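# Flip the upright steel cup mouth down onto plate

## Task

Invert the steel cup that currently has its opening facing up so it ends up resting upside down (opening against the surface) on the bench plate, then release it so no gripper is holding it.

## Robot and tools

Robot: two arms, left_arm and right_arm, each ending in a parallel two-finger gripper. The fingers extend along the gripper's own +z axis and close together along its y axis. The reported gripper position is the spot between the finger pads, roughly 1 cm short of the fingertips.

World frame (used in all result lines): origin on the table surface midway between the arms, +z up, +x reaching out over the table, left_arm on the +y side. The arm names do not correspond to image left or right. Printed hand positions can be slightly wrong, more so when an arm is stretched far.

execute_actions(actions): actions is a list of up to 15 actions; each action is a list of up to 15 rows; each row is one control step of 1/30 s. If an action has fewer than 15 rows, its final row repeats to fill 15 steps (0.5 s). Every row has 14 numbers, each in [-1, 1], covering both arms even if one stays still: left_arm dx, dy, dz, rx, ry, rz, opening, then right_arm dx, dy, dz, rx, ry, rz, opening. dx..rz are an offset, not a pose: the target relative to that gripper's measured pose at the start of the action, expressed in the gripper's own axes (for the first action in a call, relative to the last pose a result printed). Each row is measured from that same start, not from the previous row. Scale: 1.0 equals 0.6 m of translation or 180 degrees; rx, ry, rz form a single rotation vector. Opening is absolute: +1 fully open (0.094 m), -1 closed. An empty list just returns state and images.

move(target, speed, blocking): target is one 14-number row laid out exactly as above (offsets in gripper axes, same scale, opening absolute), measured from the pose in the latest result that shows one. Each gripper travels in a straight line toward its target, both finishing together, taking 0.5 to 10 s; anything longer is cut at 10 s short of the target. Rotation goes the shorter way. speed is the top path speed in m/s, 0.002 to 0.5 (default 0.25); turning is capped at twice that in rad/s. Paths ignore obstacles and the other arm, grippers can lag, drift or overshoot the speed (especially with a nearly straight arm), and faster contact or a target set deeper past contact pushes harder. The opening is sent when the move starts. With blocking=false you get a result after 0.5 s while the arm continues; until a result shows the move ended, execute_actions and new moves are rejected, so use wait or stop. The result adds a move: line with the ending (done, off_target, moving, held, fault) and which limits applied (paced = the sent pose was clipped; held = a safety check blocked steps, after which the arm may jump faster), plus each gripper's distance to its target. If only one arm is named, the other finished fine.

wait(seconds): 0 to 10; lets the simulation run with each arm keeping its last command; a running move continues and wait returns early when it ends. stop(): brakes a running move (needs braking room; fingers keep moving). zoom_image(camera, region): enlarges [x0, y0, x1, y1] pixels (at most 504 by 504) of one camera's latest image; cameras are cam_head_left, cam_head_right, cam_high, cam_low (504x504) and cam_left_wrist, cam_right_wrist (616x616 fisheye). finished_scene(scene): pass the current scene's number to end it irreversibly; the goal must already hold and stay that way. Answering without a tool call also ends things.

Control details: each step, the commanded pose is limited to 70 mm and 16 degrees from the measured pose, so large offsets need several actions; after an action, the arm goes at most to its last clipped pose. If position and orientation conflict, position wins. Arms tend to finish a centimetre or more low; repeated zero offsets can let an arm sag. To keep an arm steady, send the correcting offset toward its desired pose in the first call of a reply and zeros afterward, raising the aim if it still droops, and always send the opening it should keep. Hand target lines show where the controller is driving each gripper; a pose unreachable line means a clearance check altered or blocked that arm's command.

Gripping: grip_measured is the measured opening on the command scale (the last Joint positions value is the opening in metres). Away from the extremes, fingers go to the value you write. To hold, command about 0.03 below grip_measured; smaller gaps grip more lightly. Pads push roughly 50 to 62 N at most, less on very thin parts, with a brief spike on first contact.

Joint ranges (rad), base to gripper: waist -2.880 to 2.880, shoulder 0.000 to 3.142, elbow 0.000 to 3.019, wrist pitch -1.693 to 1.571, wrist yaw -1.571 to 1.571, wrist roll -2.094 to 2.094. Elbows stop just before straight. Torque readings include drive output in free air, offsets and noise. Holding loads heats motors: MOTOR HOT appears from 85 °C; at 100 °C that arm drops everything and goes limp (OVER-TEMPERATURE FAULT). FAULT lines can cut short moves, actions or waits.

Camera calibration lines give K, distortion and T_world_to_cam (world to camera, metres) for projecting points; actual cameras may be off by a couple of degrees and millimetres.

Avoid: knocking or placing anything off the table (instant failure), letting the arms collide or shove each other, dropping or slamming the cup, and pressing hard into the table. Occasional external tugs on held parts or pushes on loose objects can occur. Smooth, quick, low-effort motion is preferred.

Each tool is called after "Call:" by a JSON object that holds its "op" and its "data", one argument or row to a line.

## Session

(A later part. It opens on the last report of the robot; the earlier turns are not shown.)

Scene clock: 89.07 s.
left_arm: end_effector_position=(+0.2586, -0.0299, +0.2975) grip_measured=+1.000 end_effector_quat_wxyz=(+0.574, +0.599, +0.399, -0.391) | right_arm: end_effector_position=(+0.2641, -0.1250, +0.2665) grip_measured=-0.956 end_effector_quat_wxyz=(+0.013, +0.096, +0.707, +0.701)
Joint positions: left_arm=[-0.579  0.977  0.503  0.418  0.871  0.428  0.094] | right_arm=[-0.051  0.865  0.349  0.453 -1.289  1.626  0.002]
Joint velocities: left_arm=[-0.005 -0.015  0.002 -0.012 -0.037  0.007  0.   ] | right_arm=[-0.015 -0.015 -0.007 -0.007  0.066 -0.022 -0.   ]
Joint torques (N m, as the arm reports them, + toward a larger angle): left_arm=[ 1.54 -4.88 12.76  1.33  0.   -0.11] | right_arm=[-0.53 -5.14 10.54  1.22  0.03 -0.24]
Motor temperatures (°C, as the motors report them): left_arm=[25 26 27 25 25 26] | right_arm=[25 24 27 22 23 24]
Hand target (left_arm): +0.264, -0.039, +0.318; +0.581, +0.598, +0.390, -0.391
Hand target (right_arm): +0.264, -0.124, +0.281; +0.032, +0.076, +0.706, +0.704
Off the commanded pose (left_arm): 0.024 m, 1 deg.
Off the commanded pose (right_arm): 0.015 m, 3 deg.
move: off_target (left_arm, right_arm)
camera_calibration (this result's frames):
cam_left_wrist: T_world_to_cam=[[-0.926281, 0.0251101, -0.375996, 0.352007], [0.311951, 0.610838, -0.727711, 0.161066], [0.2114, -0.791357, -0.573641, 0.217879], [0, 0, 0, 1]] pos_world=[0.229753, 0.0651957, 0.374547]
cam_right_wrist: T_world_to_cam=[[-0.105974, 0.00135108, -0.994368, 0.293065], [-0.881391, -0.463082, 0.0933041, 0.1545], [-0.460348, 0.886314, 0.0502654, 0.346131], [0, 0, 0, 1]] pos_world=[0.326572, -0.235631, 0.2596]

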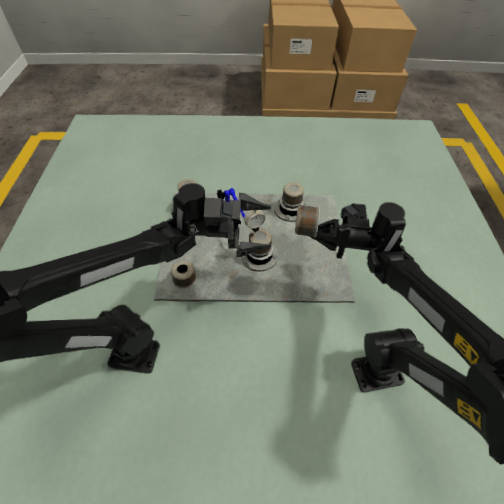

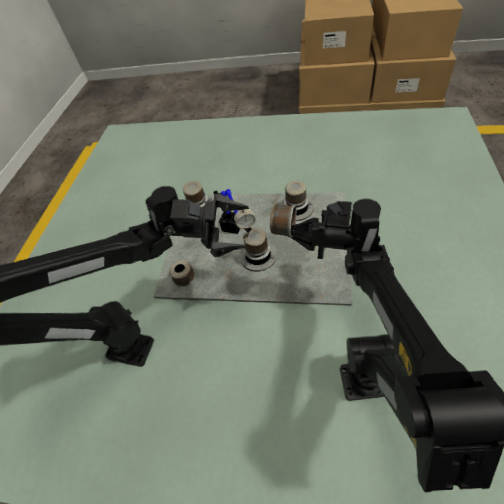

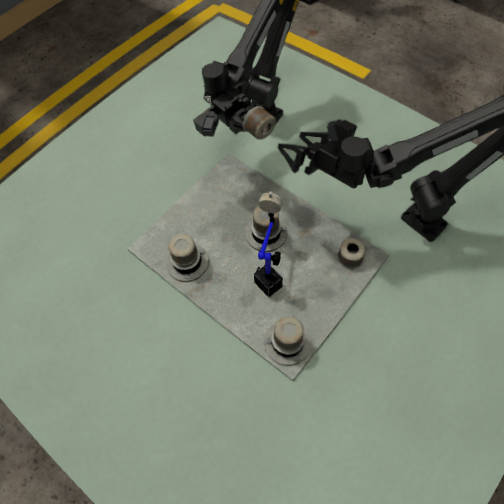

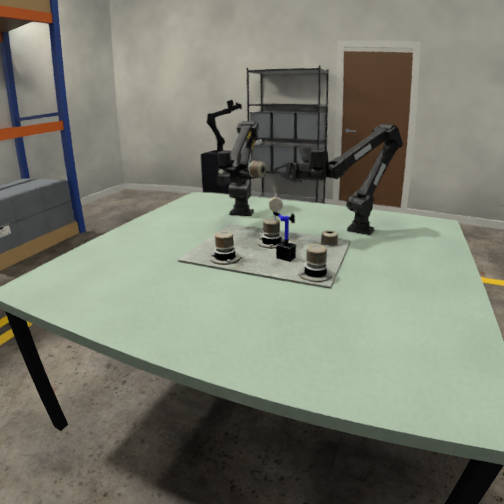

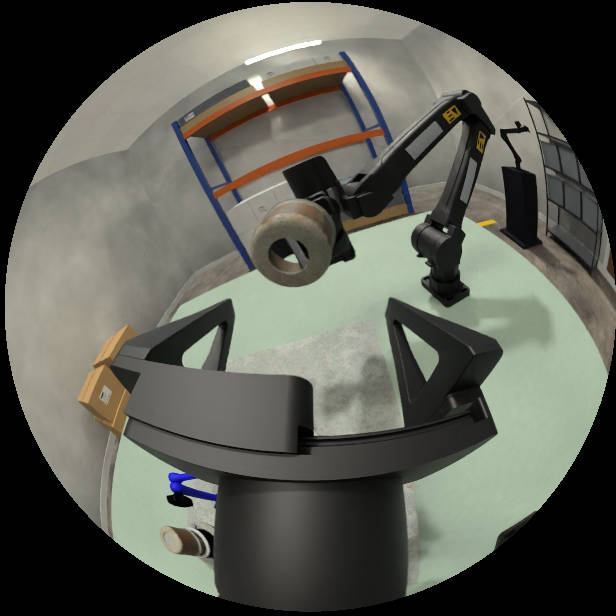

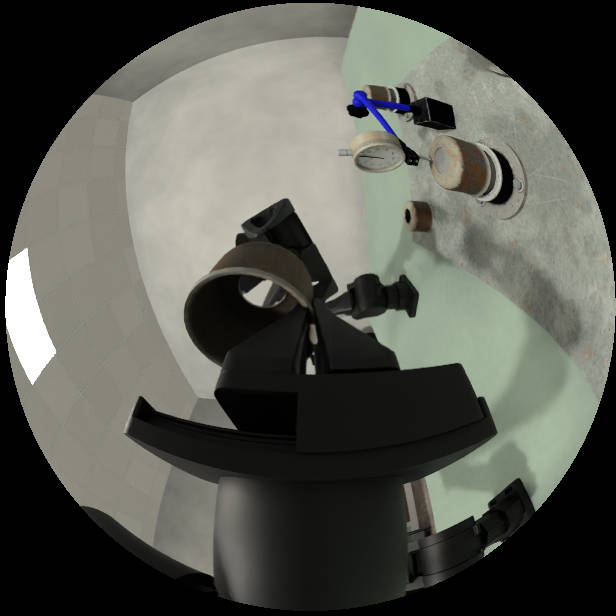

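Call:
{"op": "move", "data": {
  "target": [-0.04,0.035,0.07,0,0,0,1,0,0.0,0,0,0,0,-1],
  "speed": 0.06
}}

Scene clock: 94.10 s.
left_arm: end_effector_position=(+0.2627, -0.0618, +0.3046) grip_measured=+1.000 end_effector_quat_wxyz=(+0.566, +0.600, +0.410, -0.389) | right_arm: end_effector_position=(+0.2618, -0.1253, +0.2611) grip_measured=-0.956 end_effector_quat_wxyz=(+0.010, +0.099, +0.708, +0.700)
Joint positions: left_arm=[-0.652  1.04   0.575  0.385  0.79   0.427  0.094] | right_arm=[-0.051  0.865  0.337  0.452 -1.289  1.624  0.002]
Joint velocities: left_arm=[-0.005  0.005 -0.002 -0.012  0.007  0.095  0.   ] | right_arm=[ 0.005 -0.005 -0.012 -0.007  0.007  0.037 -0.001]
Joint torques (N m, as the arm reports them, + toward a larger angle): left_arm=[ 1.46 -6.11 13.06  1.37  0.01 -0.11] | right_arm=[-0.9  -3.07  9.85  1.36 -0.07 -0.08]
Motor temperatures (°C, as the motors report them): left_arm=[25 26 27 25 25 26] | right_arm=[25 24 28 22 23 24]
Hand target (left_arm): +0.268, -0.072, +0.326; +0.574, +0.598, +0.399, -0.391
Hand target (right_arm): +0.264, -0.125, +0.266; +0.013, +0.096, +0.707, +0.701
Off the commanded pose (left_arm): 0.025 m, 1 deg.
Off the commanded pose (right_arm): 0.006 m, 1 deg.
move: off_target (left_arm)
camera_calibration (this result's frames):
cam_left_wrist: T_world_to_cam=[[-0.93191, 0.0259067, -0.361763, 0.3565], [0.296856, 0.627545, -0.719767, 0.187001], [0.208376, -0.778149, -0.592506, 0.203158], [0, 0, 0, 1]] pos_world=[0.23438, 0.0314995, 0.383938]
cam_right_wrist: T_world_to_cam=[[-0.116134, -0.000487772, -0.993233, 0.289583], [-0.880369, -0.462933, 0.103164, 0.149979], [-0.459851, 0.886393, 0.0533326, 0.34467], [0, 0, 0, 1]] pos_world=[0.324164, -0.235942, 0.253768]

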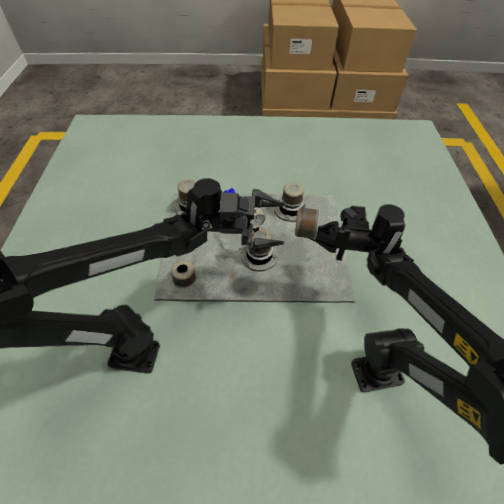

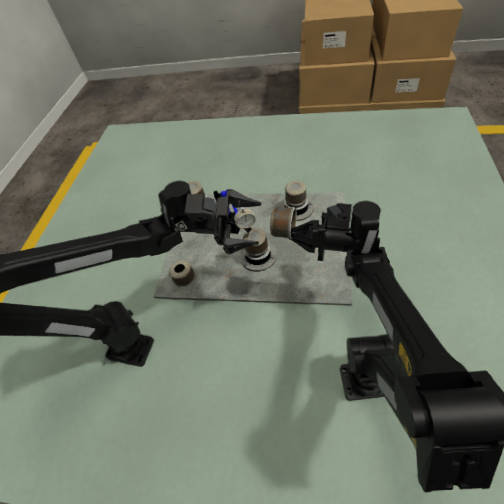

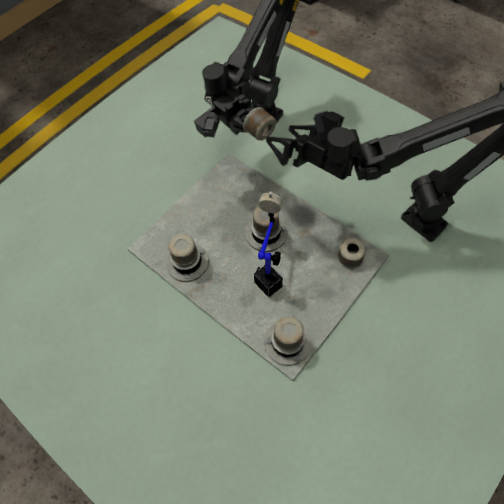

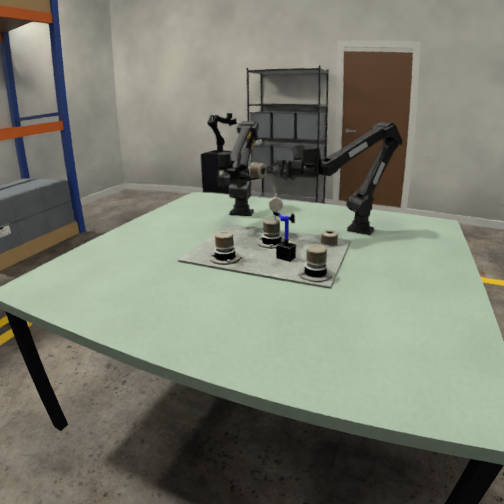

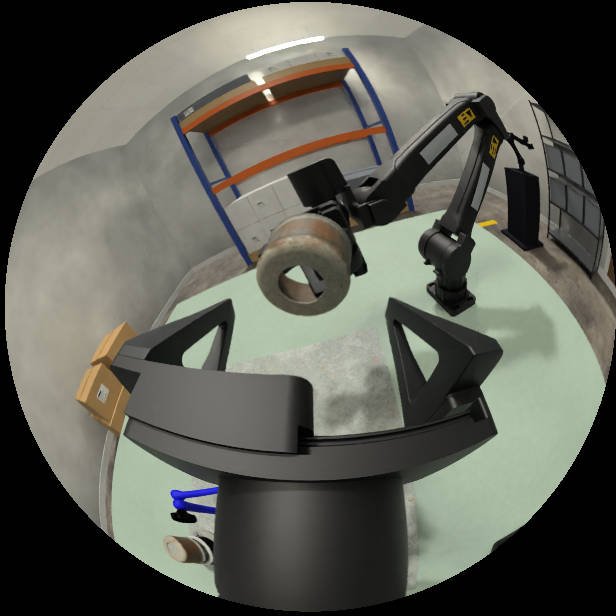

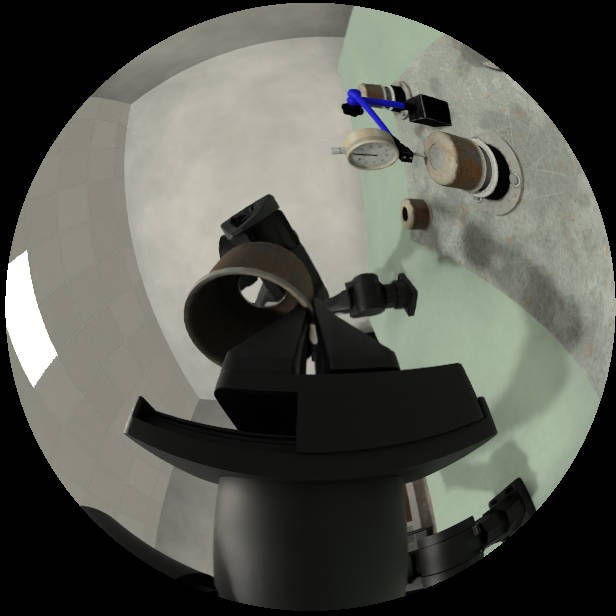

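Call:
{"op": "move", "data": {
  "target": [-0.03,0.028,0.105,0,0,0,1,0,0.008,0,0,0,0,-1],
  "speed": 0.05
}}

Call:
{"op": "zoom_image", "data": {
  "camera": "cam_head_left",
  "region": [220, 160, 380, 290]
}}

Scene clock: 98.70 s.
left_arm: end_effector_position=(+0.2656, -0.1127, +0.3003) grip_measured=+1.000 end_effector_quat_wxyz=(+0.555, +0.604, +0.422, -0.387) | right_arm: end_effector_position=(+0.2596, -0.1256, +0.2548) grip_measured=-0.956 end_effector_quat_wxyz=(+0.001, +0.108, +0.709, +0.697)
Joint positions: left_arm=[-0.754  1.163  0.667  0.385  0.682  0.422  0.094] | right_arm=[-0.051  0.865  0.327  0.437 -1.289  1.624  0.002]
Joint velocities: left_arm=[-0.015 -0.005 -0.007  0.002  0.007 -0.037  0.   ] | right_arm=[-0.005 -0.015 -0.012 -0.012 -0.022 -0.007 -0.001]
Joint torques (N m, as the arm reports them, + toward a larger angle): left_arm=[ 1.47 -7.94 13.12  1.78  0.02 -0.11] | right_arm=[-0.9  -3.92 10.47  1.17 -0.1  -0.09]
Motor temperatures (°C, as the motors report them): left_arm=[25 26 28 25 25 26] | right_arm=[25 24 28 22 23 24]
Hand target (left_arm): +0.270, -0.125, +0.323; +0.566, +0.600, +0.410, -0.389
Hand target (right_arm): +0.262, -0.125, +0.266; +0.010, +0.099, +0.707, +0.700
Off the commanded pose (left_arm): 0.028 m, 2 deg.
Off the commanded pose (right_arm): 0.011 m, 1 deg.
move: off_target (left_arm, right_arm)
camera_calibration (this result's frames):
cam_left_wrist: T_world_to_cam=[[-0.938592, 0.0307877, -0.343654, 0.355794], [0.279857, 0.650495, -0.706071, 0.217998], [0.201807, -0.758886, -0.619165, 0.172316], [0, 0, 0, 1]] pos_world=[0.238163, -0.0219925, 0.382884]
cam_right_wrist: T_world_to_cam=[[-0.141273, -0.00371662, -0.989964, 0.288296], [-0.877452, -0.462558, 0.126953, 0.14181], [-0.458388, 0.886581, 0.0620857, 0.341667], [0, 0, 0, 1]] pos_world=[0.321776, -0.236249, 0.246187]

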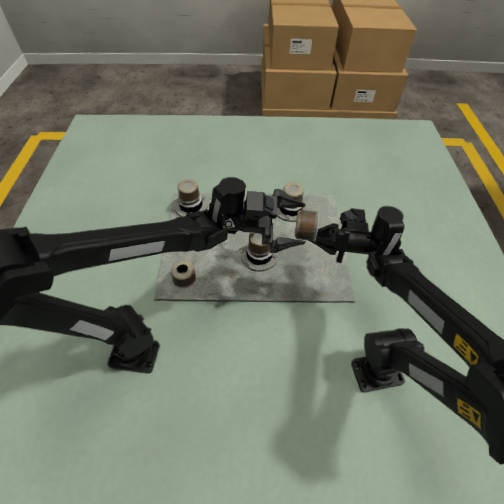

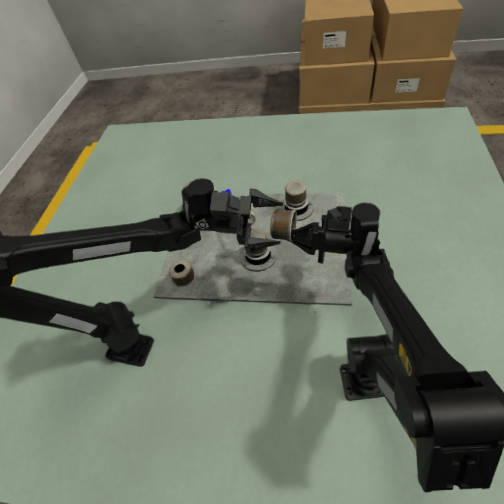

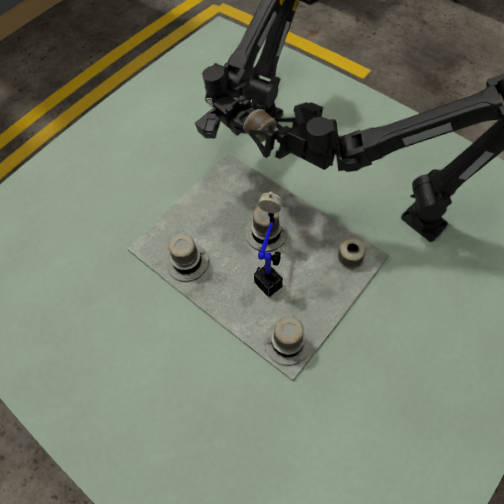

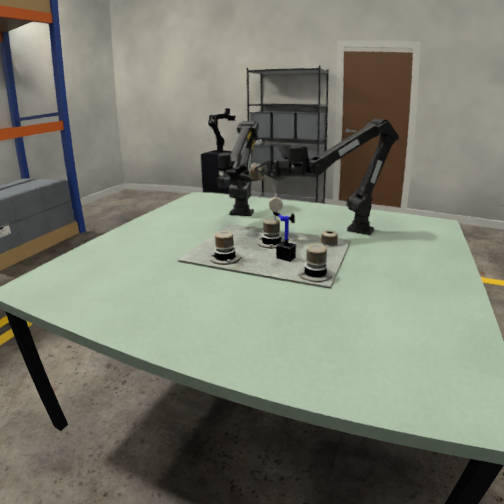

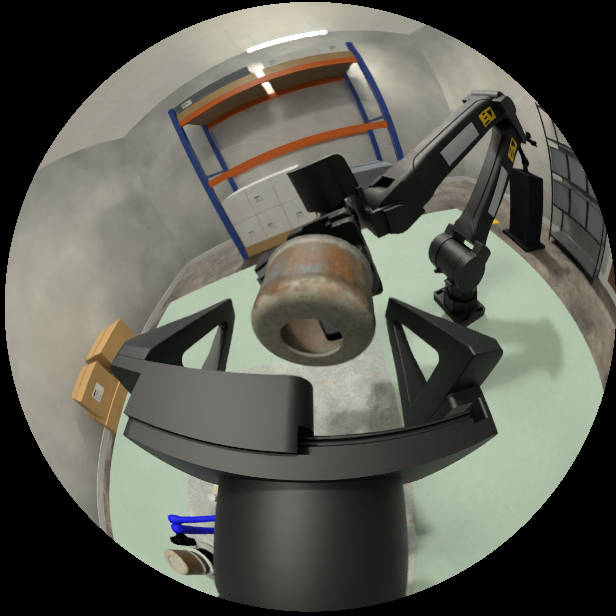

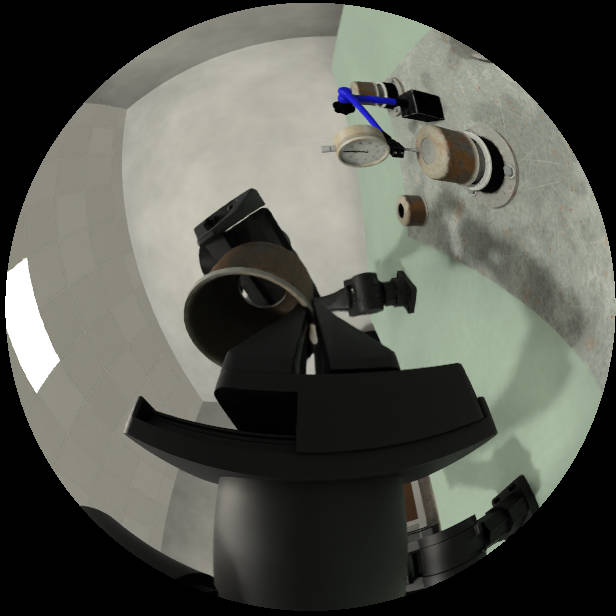

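Region (220, 160, 380, 290) of cam_head_left's 504x504 image, scaled by 3.150, with more detail than that image has; it fills the top 410 rows of this view, and the rest is white.

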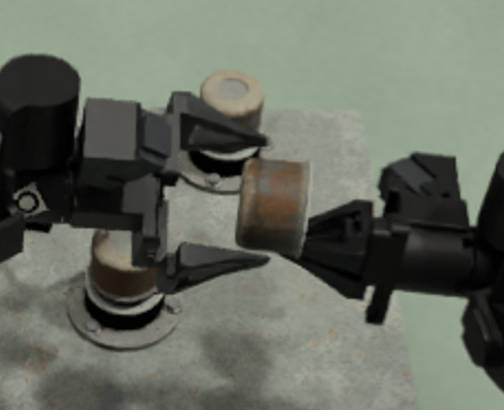

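Slightly deeper (move the right arm in), then close.

Call:
{"op": "move", "data": {
  "target": [-0.03,0.02,0.02,0,0,0,1,0,0.03,0.025,0,0,0,-1],
  "speed": 0.04
}}

Call:
{"op": "move", "data": {
  "target": [-0.03,0.015,0.02,0,0,0,0.25,0,0.02,0,0,0,0,-1],
  "speed": 0.04
}}

Call:
{"op": "zoom_image", "data": {
  "camera": "cam_head_left",
  "region": [220, 160, 380, 290]
}}

Scene clock: 102.07 s.
left_arm: end_effector_position=(+0.2667, -0.1134, +0.2951) grip_measured=+1.000 end_effector_quat_wxyz=(+0.543, +0.606, +0.436, -0.385) | right_arm: end_effector_position=(+0.2572, -0.1143, +0.2472) grip_measured=-0.956 end_effector_quat_wxyz=(-0.011, +0.124, +0.713, +0.690)
Joint positions: left_arm=[-0.756  1.163  0.675  0.341  0.672  0.422  0.094] | right_arm=[ 0.     0.865  0.324  0.399 -1.233  1.625  0.002]
Joint velocities: left_arm=[ 0.005 -0.015 -0.017 -0.027 -0.022  0.037  0.   ] | right_arm=[-0.005 -0.005  0.012  0.002  0.037 -0.022 -0.001]
Joint torques (N m, as the arm reports them, + toward a larger angle): left_arm=[ 1.4  -8.66 13.25  1.43  0.04 -0.05] | right_arm=[-0.4  -4.2  12.52  1.27 -0.06  0.03]
Motor temperatures (°C, as the motors report them): left_arm=[25 26 28 25 25 26] | right_arm=[25 24 28 22 23 24]
Hand target (left_arm): +0.270, -0.125, +0.320; +0.555, +0.604, +0.422, -0.387
Hand target (right_arm): +0.264, -0.111, +0.272; +0.001, +0.108, +0.709, +0.697
Off the commanded pose (left_arm): 0.029 m, 2 deg.
Off the commanded pose (right_arm): 0.026 m, 2 deg.
move: off_target (left_arm, right_arm)
camera_calibration (this result's frames):
cam_left_wrist: T_world_to_cam=[[-0.946231, 0.0330164, -0.321802, 0.350938], [0.259082, 0.673026, -0.692757, 0.218689], [0.193709, -0.738882, -0.645392, 0.180563], [0, 0, 0, 1]] pos_world=[0.240433, -0.0253552, 0.380965]
cam_right_wrist: T_world_to_cam=[[-0.181558, -0.0157006, -0.983255, 0.287872], [-0.873538, -0.456628, 0.16859, 0.135281], [-0.451629, 0.889519, 0.0691894, 0.327876], [0, 0, 0, 1]] pos_world=[0.318517, -0.225359, 0.237559]

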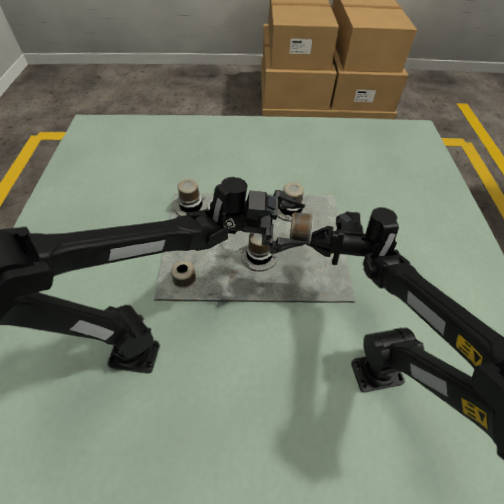

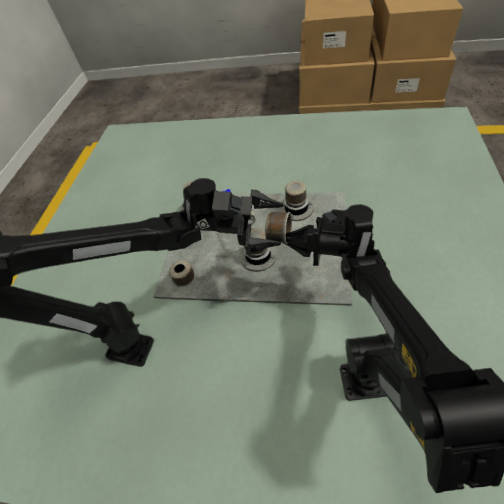

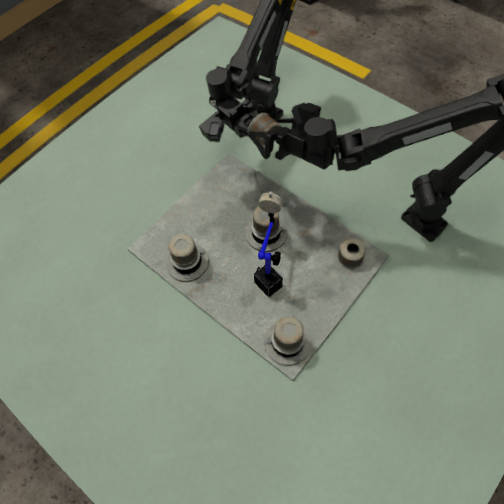

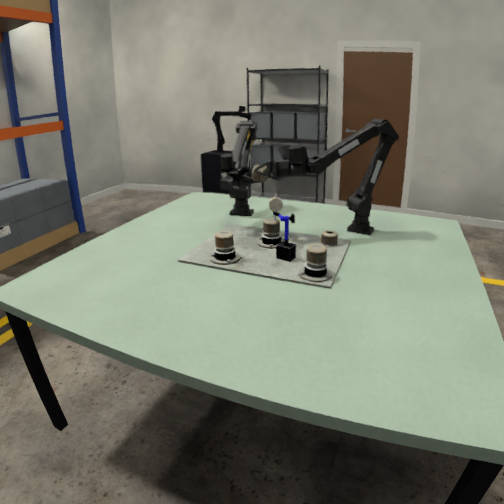

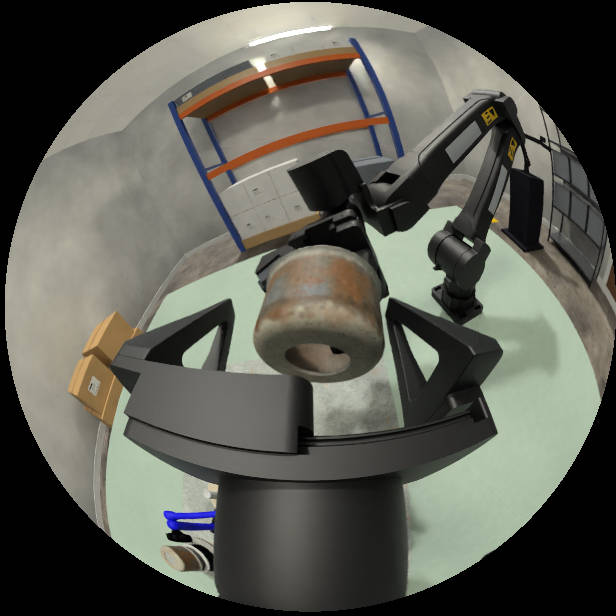

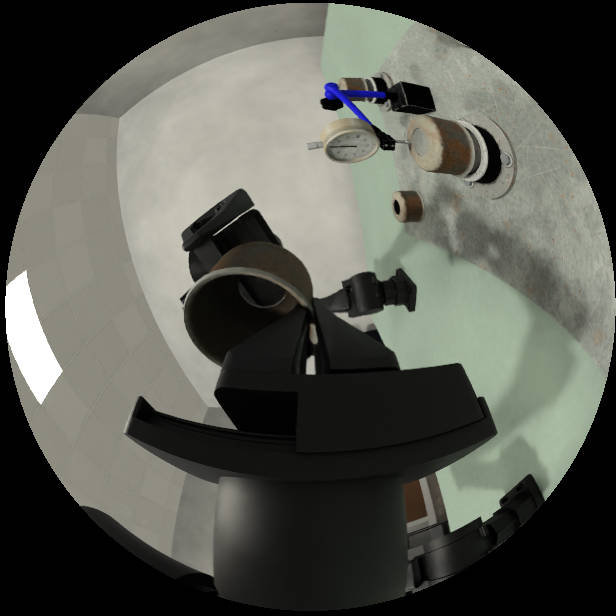

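Scene clock: 102.90 s.
left_arm: end_effector_position=(+0.2629, -0.1145, +0.2869) grip_measured=+0.485 end_effector_quat_wxyz=(+0.526, +0.608, +0.451, -0.388) | right_arm: end_effector_position=(+0.2572, -0.1150, +0.2407) grip_measured=-0.956 end_effector_quat_wxyz=(-0.025, +0.143, +0.715, +0.684)
Joint positions: left_arm=[-0.766  1.163  0.674  0.302  0.663  0.413  0.07 ] | right_arm=[-0.001  0.865  0.322  0.357 -1.226  1.628  0.002]
Joint velocities: left_arm=[-0.015  0.005 -0.017 -0.012 -0.007 -0.066  0.   ] | right_arm=[-0.005 -0.005  0.007  0.007  0.051  0.022 -0.   ]
Joint torques (N m, as the arm reports them, + toward a larger angle): left_arm=[ 1.58 -8.74 13.43  1.38 -0.25  0.04] | right_arm=[-0.76 -4.94 11.12  1.2  -0.47 -0.11]
Motor temperatures (°C, as the motors report them): left_arm=[25 26 28 25 25 26] | right_arm=[25 24 28 22 23 24]
Hand target (left_arm): +0.268, -0.126, +0.314; +0.543, +0.606, +0.436, -0.385
Hand target (right_arm): +0.259, -0.114, +0.259; -0.011, +0.124, +0.713, +0.690
Off the commanded pose (left_arm): 0.030 m, 3 deg.
Off the commanded pose (right_arm): 0.018 m, 3 deg.
move: off_target (left_arm, right_arm)
camera_calibration (this result's frames):
cam_left_wrist: T_world_to_cam=[[-0.955845, 0.0426239, -0.290763, 0.339511], [0.237647, 0.694145, -0.679475, 0.218893], [0.17287, -0.718572, -0.673625, 0.191128], [0, 0, 0, 1]] pos_world=[0.23946, -0.0290755, 0.376199]
cam_right_wrist: T_world_to_cam=[[-0.226349, -0.0223725, -0.973789, 0.289962], [-0.868332, -0.448327, 0.212136, 0.1252], [-0.441323, 0.893589, 0.0820515, 0.323683], [0, 0, 0, 1]] pos_world=[0.317196, -0.226621, 0.229244]

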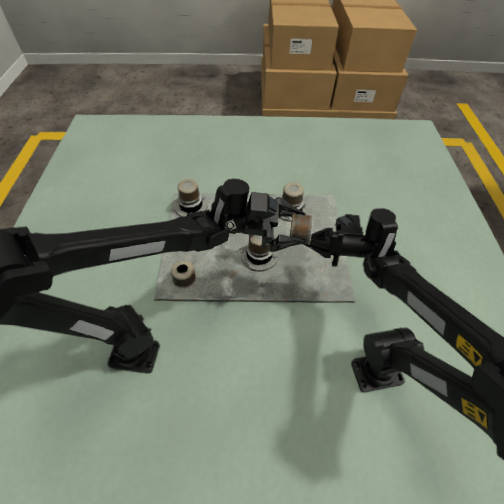

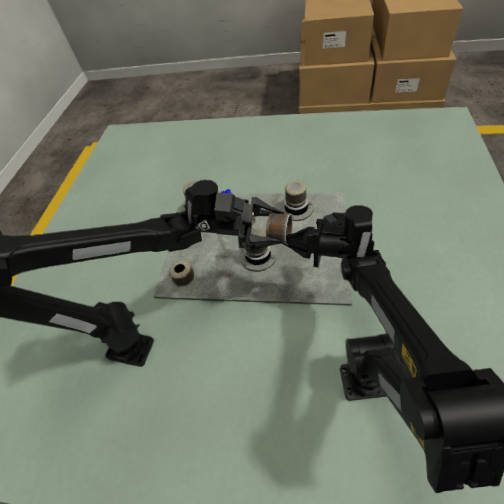

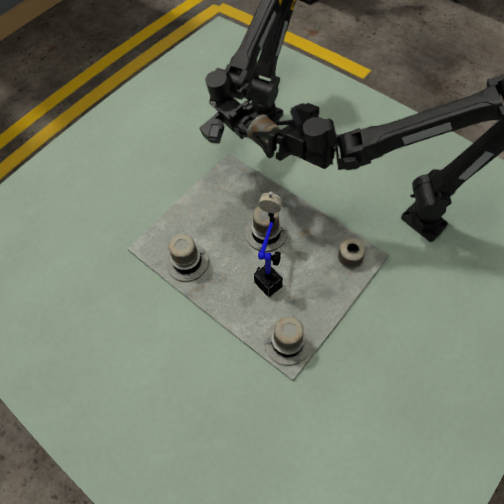

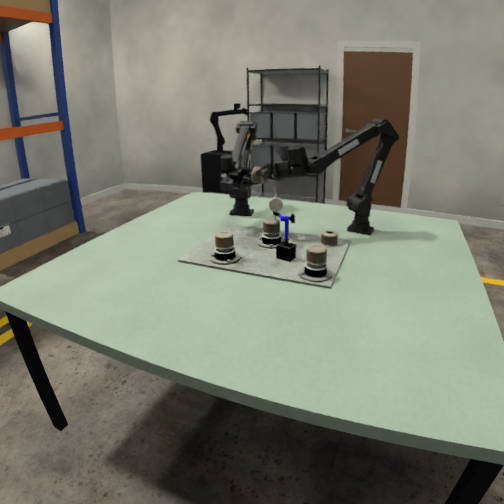

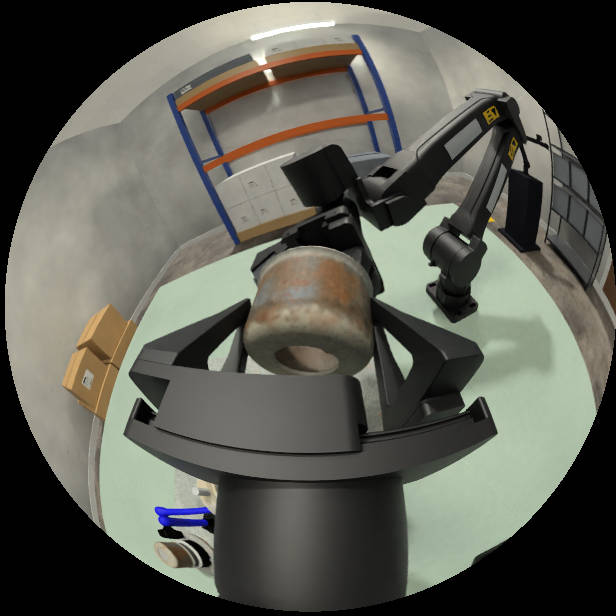

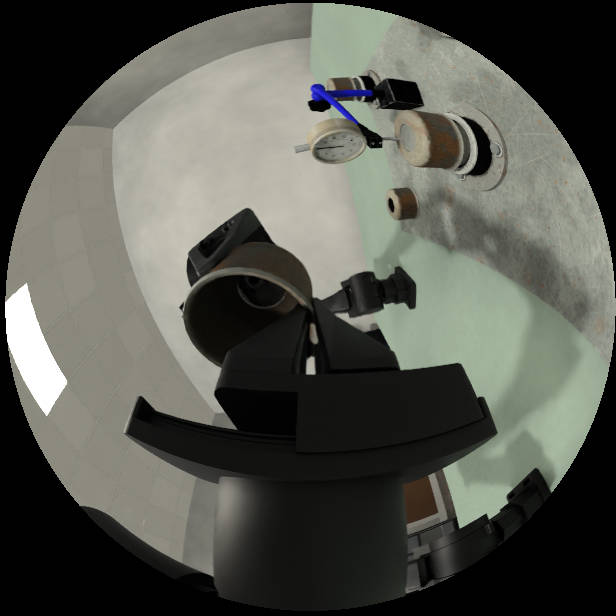

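Region (220, 160, 380, 290) of cam_head_left's 504x504 image, scaled by 3.150, with more detail than that image has; it fills the top 410 rows of this view, and the rest is white.

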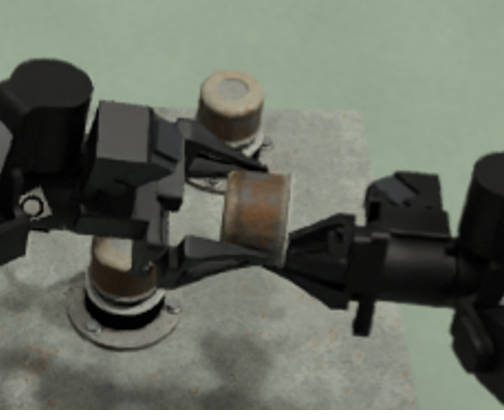

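Release right and retreat.

Call:
{"op": "move", "data": {
  "target": [-0.03,0.015,0.02,0,0,0,0.25,0,0.02,0,0,0,0,-0.6]
}}

Call:
{"op": "move", "data": {
  "target": [-0.03,0.015,0.02,0,0,0,0.25,-0.05,0.05,-0.25,0,-0.15,0,-0.6],
  "speed": 0.15
}}

Scene clock: 106.20 s.
left_arm: end_effector_position=(+0.2618, -0.1137, +0.2765) grip_measured=+0.485 end_effector_quat_wxyz=(+0.512, +0.610, +0.467, -0.384) | right_arm: end_effector_position=(+0.2560, -0.1153, +0.2353) grip_measured=-0.602 end_effector_quat_wxyz=(-0.038, +0.156, +0.717, +0.679)
Joint positions: left_arm=[-0.772  1.163  0.67   0.265  0.646  0.413  0.07 ] | right_arm=[-0.001  0.865  0.321  0.318 -1.226  1.628  0.019]
Joint velocities: left_arm=[ 0.005 -0.015 -0.012  0.002  0.037  0.022  0.   ] | right_arm=[-0.015 -0.005  0.007 -0.032 -0.037  0.022 -0.001]
Joint torques (N m, as the arm reports them, + toward a larger angle): left_arm=[ 1.28 -8.57 13.69  1.56  0.19 -0.07] | right_arm=[-0.93 -4.7  11.08  1.11 -0.21 -0.09]
Motor temperatures (°C, as the motors report them): left_arm=[25 26 29 25 25 26] | right_arm=[25 24 28 22 23 24]
Hand target (left_arm): +0.265, -0.127, +0.305; +0.526, +0.608, +0.451, -0.388
Hand target (right_arm): +0.260, -0.115, +0.252; -0.025, +0.143, +0.715, +0.684
Off the commanded pose (left_arm): 0.033 m, 3 deg.
Off the commanded pose (right_arm): 0.018 m, 2 deg.
move: off_target (left_arm, right_arm)
camera_calibration (this result's frames):
cam_left_wrist: T_world_to_cam=[[-0.962929, 0.0416966, -0.266513, 0.330451], [0.213869, 0.72013, -0.660055, 0.215381], [0.164402, -0.692585, -0.702352, 0.197984], [0, 0, 0, 1]] pos_world=[0.239589, -0.0317597, 0.369287]
cam_right_wrist: T_world_to_cam=[[-0.264909, -0.0293135, -0.963828, 0.291075], [-0.859141, -0.446673, 0.249721, 0.114186], [-0.437836, 0.894217, 0.0931434, 0.320356], [0, 0, 0, 1]] pos_world=[0.315474, -0.226931, 0.222193]

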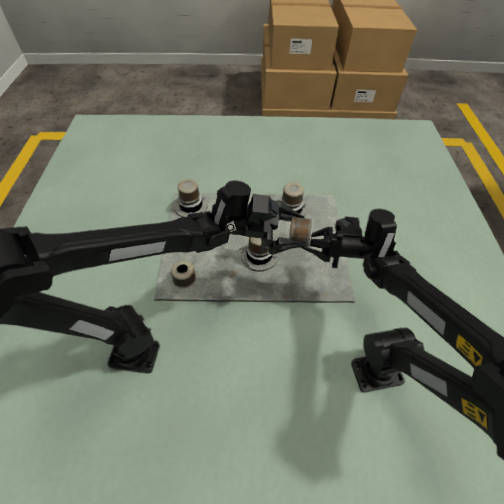

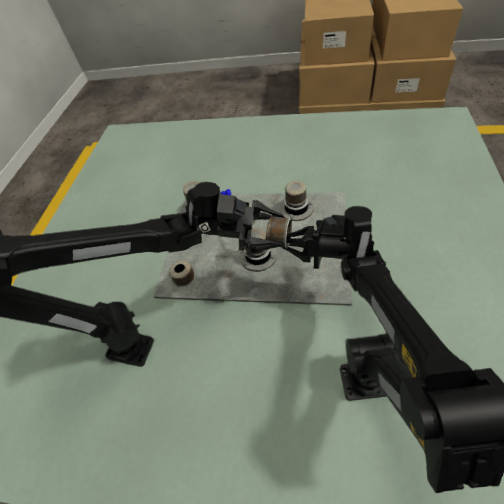

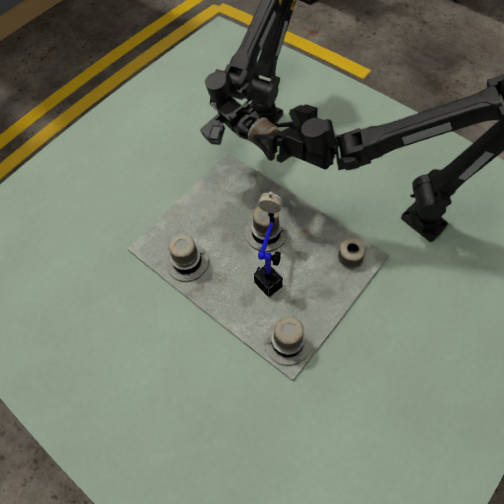

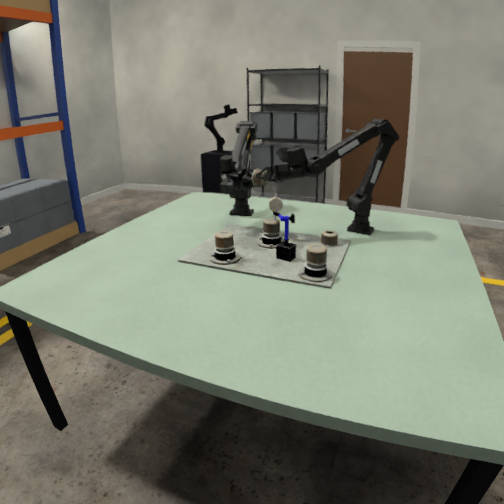

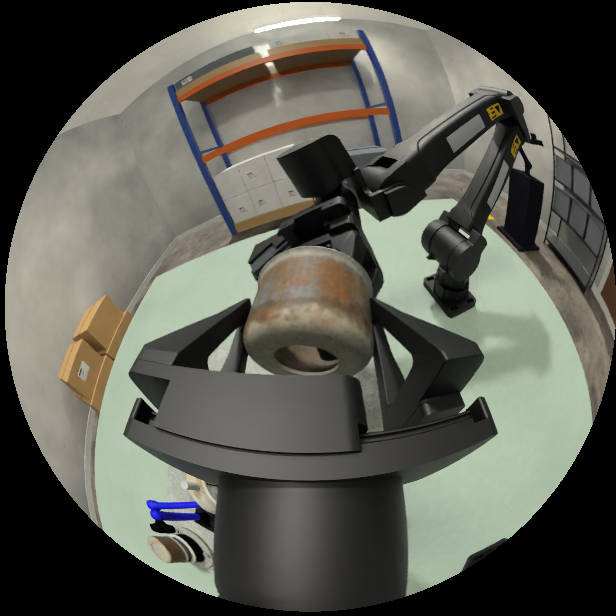

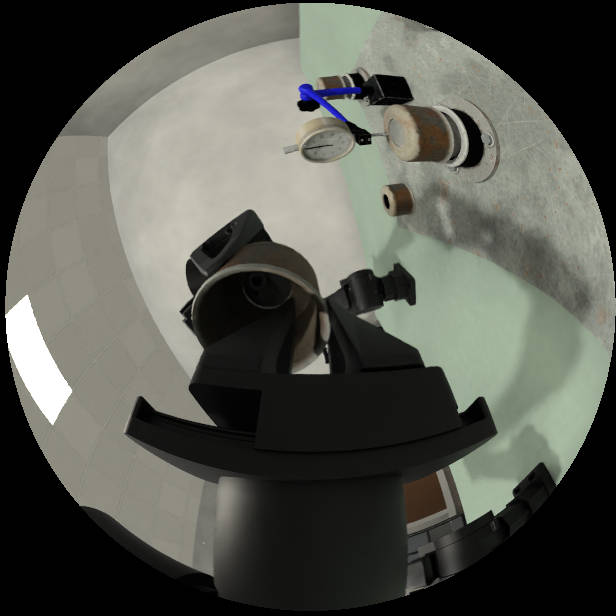

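Scene clock: 108.43 s.
left_arm: end_effector_position=(+0.2604, -0.1134, +0.2632) grip_measured=+0.485 end_effector_quat_wxyz=(+0.493, +0.613, +0.485, -0.380) | right_arm: end_effector_position=(+0.2608, -0.2609, +0.2456) grip_measured=-0.602 end_effector_quat_wxyz=(+0.108, +0.326, +0.699, +0.628)
Joint positions: left_arm=[-0.778  1.169  0.669  0.22   0.631  0.413  0.07 ] | right_arm=[-0.618  0.615  0.429 -0.668 -1.317  0.998  0.019]
Joint velocities: left_arm=[-0.015  0.005 -0.007 -0.027  0.007 -0.037 -0.   ] | right_arm=[-0.005  0.015  0.002 -0.042 -0.007 -0.11   0.001]
Joint torques (N m, as the arm reports them, + toward a larger angle): left_arm=[ 1.39 -8.97 13.56  1.86  0.17 -0.08] | right_arm=[-1.22  0.86 13.73  0.66 -0.67 -0.22]
Motor temperatures (°C, as the motors report them): left_arm=[25 27 29 25 25 26] | right_arm=[25 24 29 22 23 24]
Hand target (left_arm): +0.265, -0.127, +0.294; +0.512, +0.610, +0.467, -0.384
Hand target (right_arm): +0.269, -0.266, +0.267; +0.129, +0.311, +0.703, +0.626
Off the commanded pose (left_arm): 0.035 m, 3 deg.
Off the commanded pose (right_arm): 0.024 m, 3 deg.
move: off_target (left_arm, right_arm)
camera_calibration (this result's frames):
cam_left_wrist: T_world_to_cam=[[-0.970701, 0.0446863, -0.236098, 0.319814], [0.18869, 0.750122, -0.633808, 0.20972], [0.14878, -0.659788, -0.736576, 0.205845], [0, 0, 0, 1]] pos_world=[0.240246, -0.0357931, 0.36005]
cam_right_wrist: T_world_to_cam=[[-0.309541, -0.00430368, -0.950876, 0.313061], [-0.950878, -0.00271725, 0.309554, 0.175769], [-0.00391599, 0.999987, -0.00325117, 0.389786], [0, 0, 0, 1]] pos_world=[0.265566, -0.387956, 0.244539]

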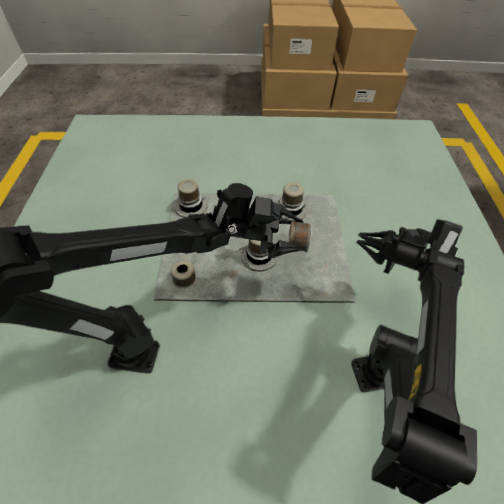

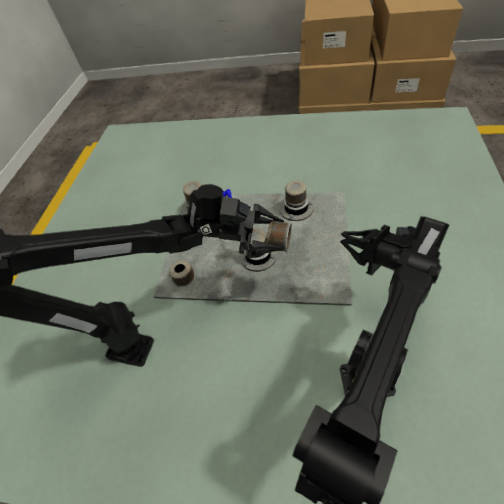

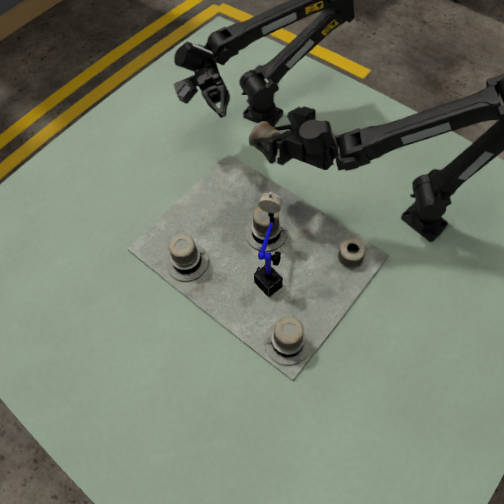

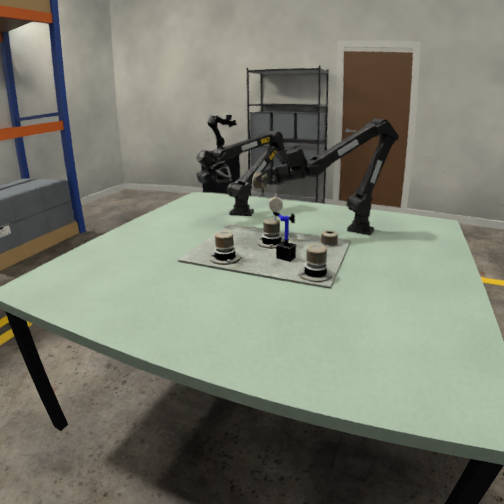

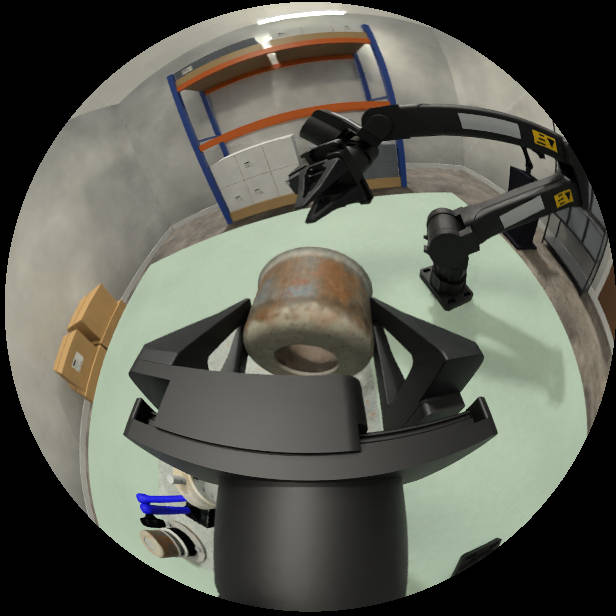

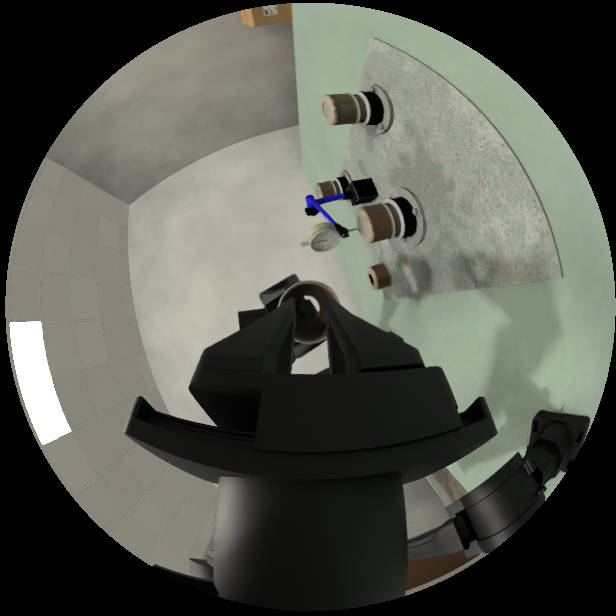

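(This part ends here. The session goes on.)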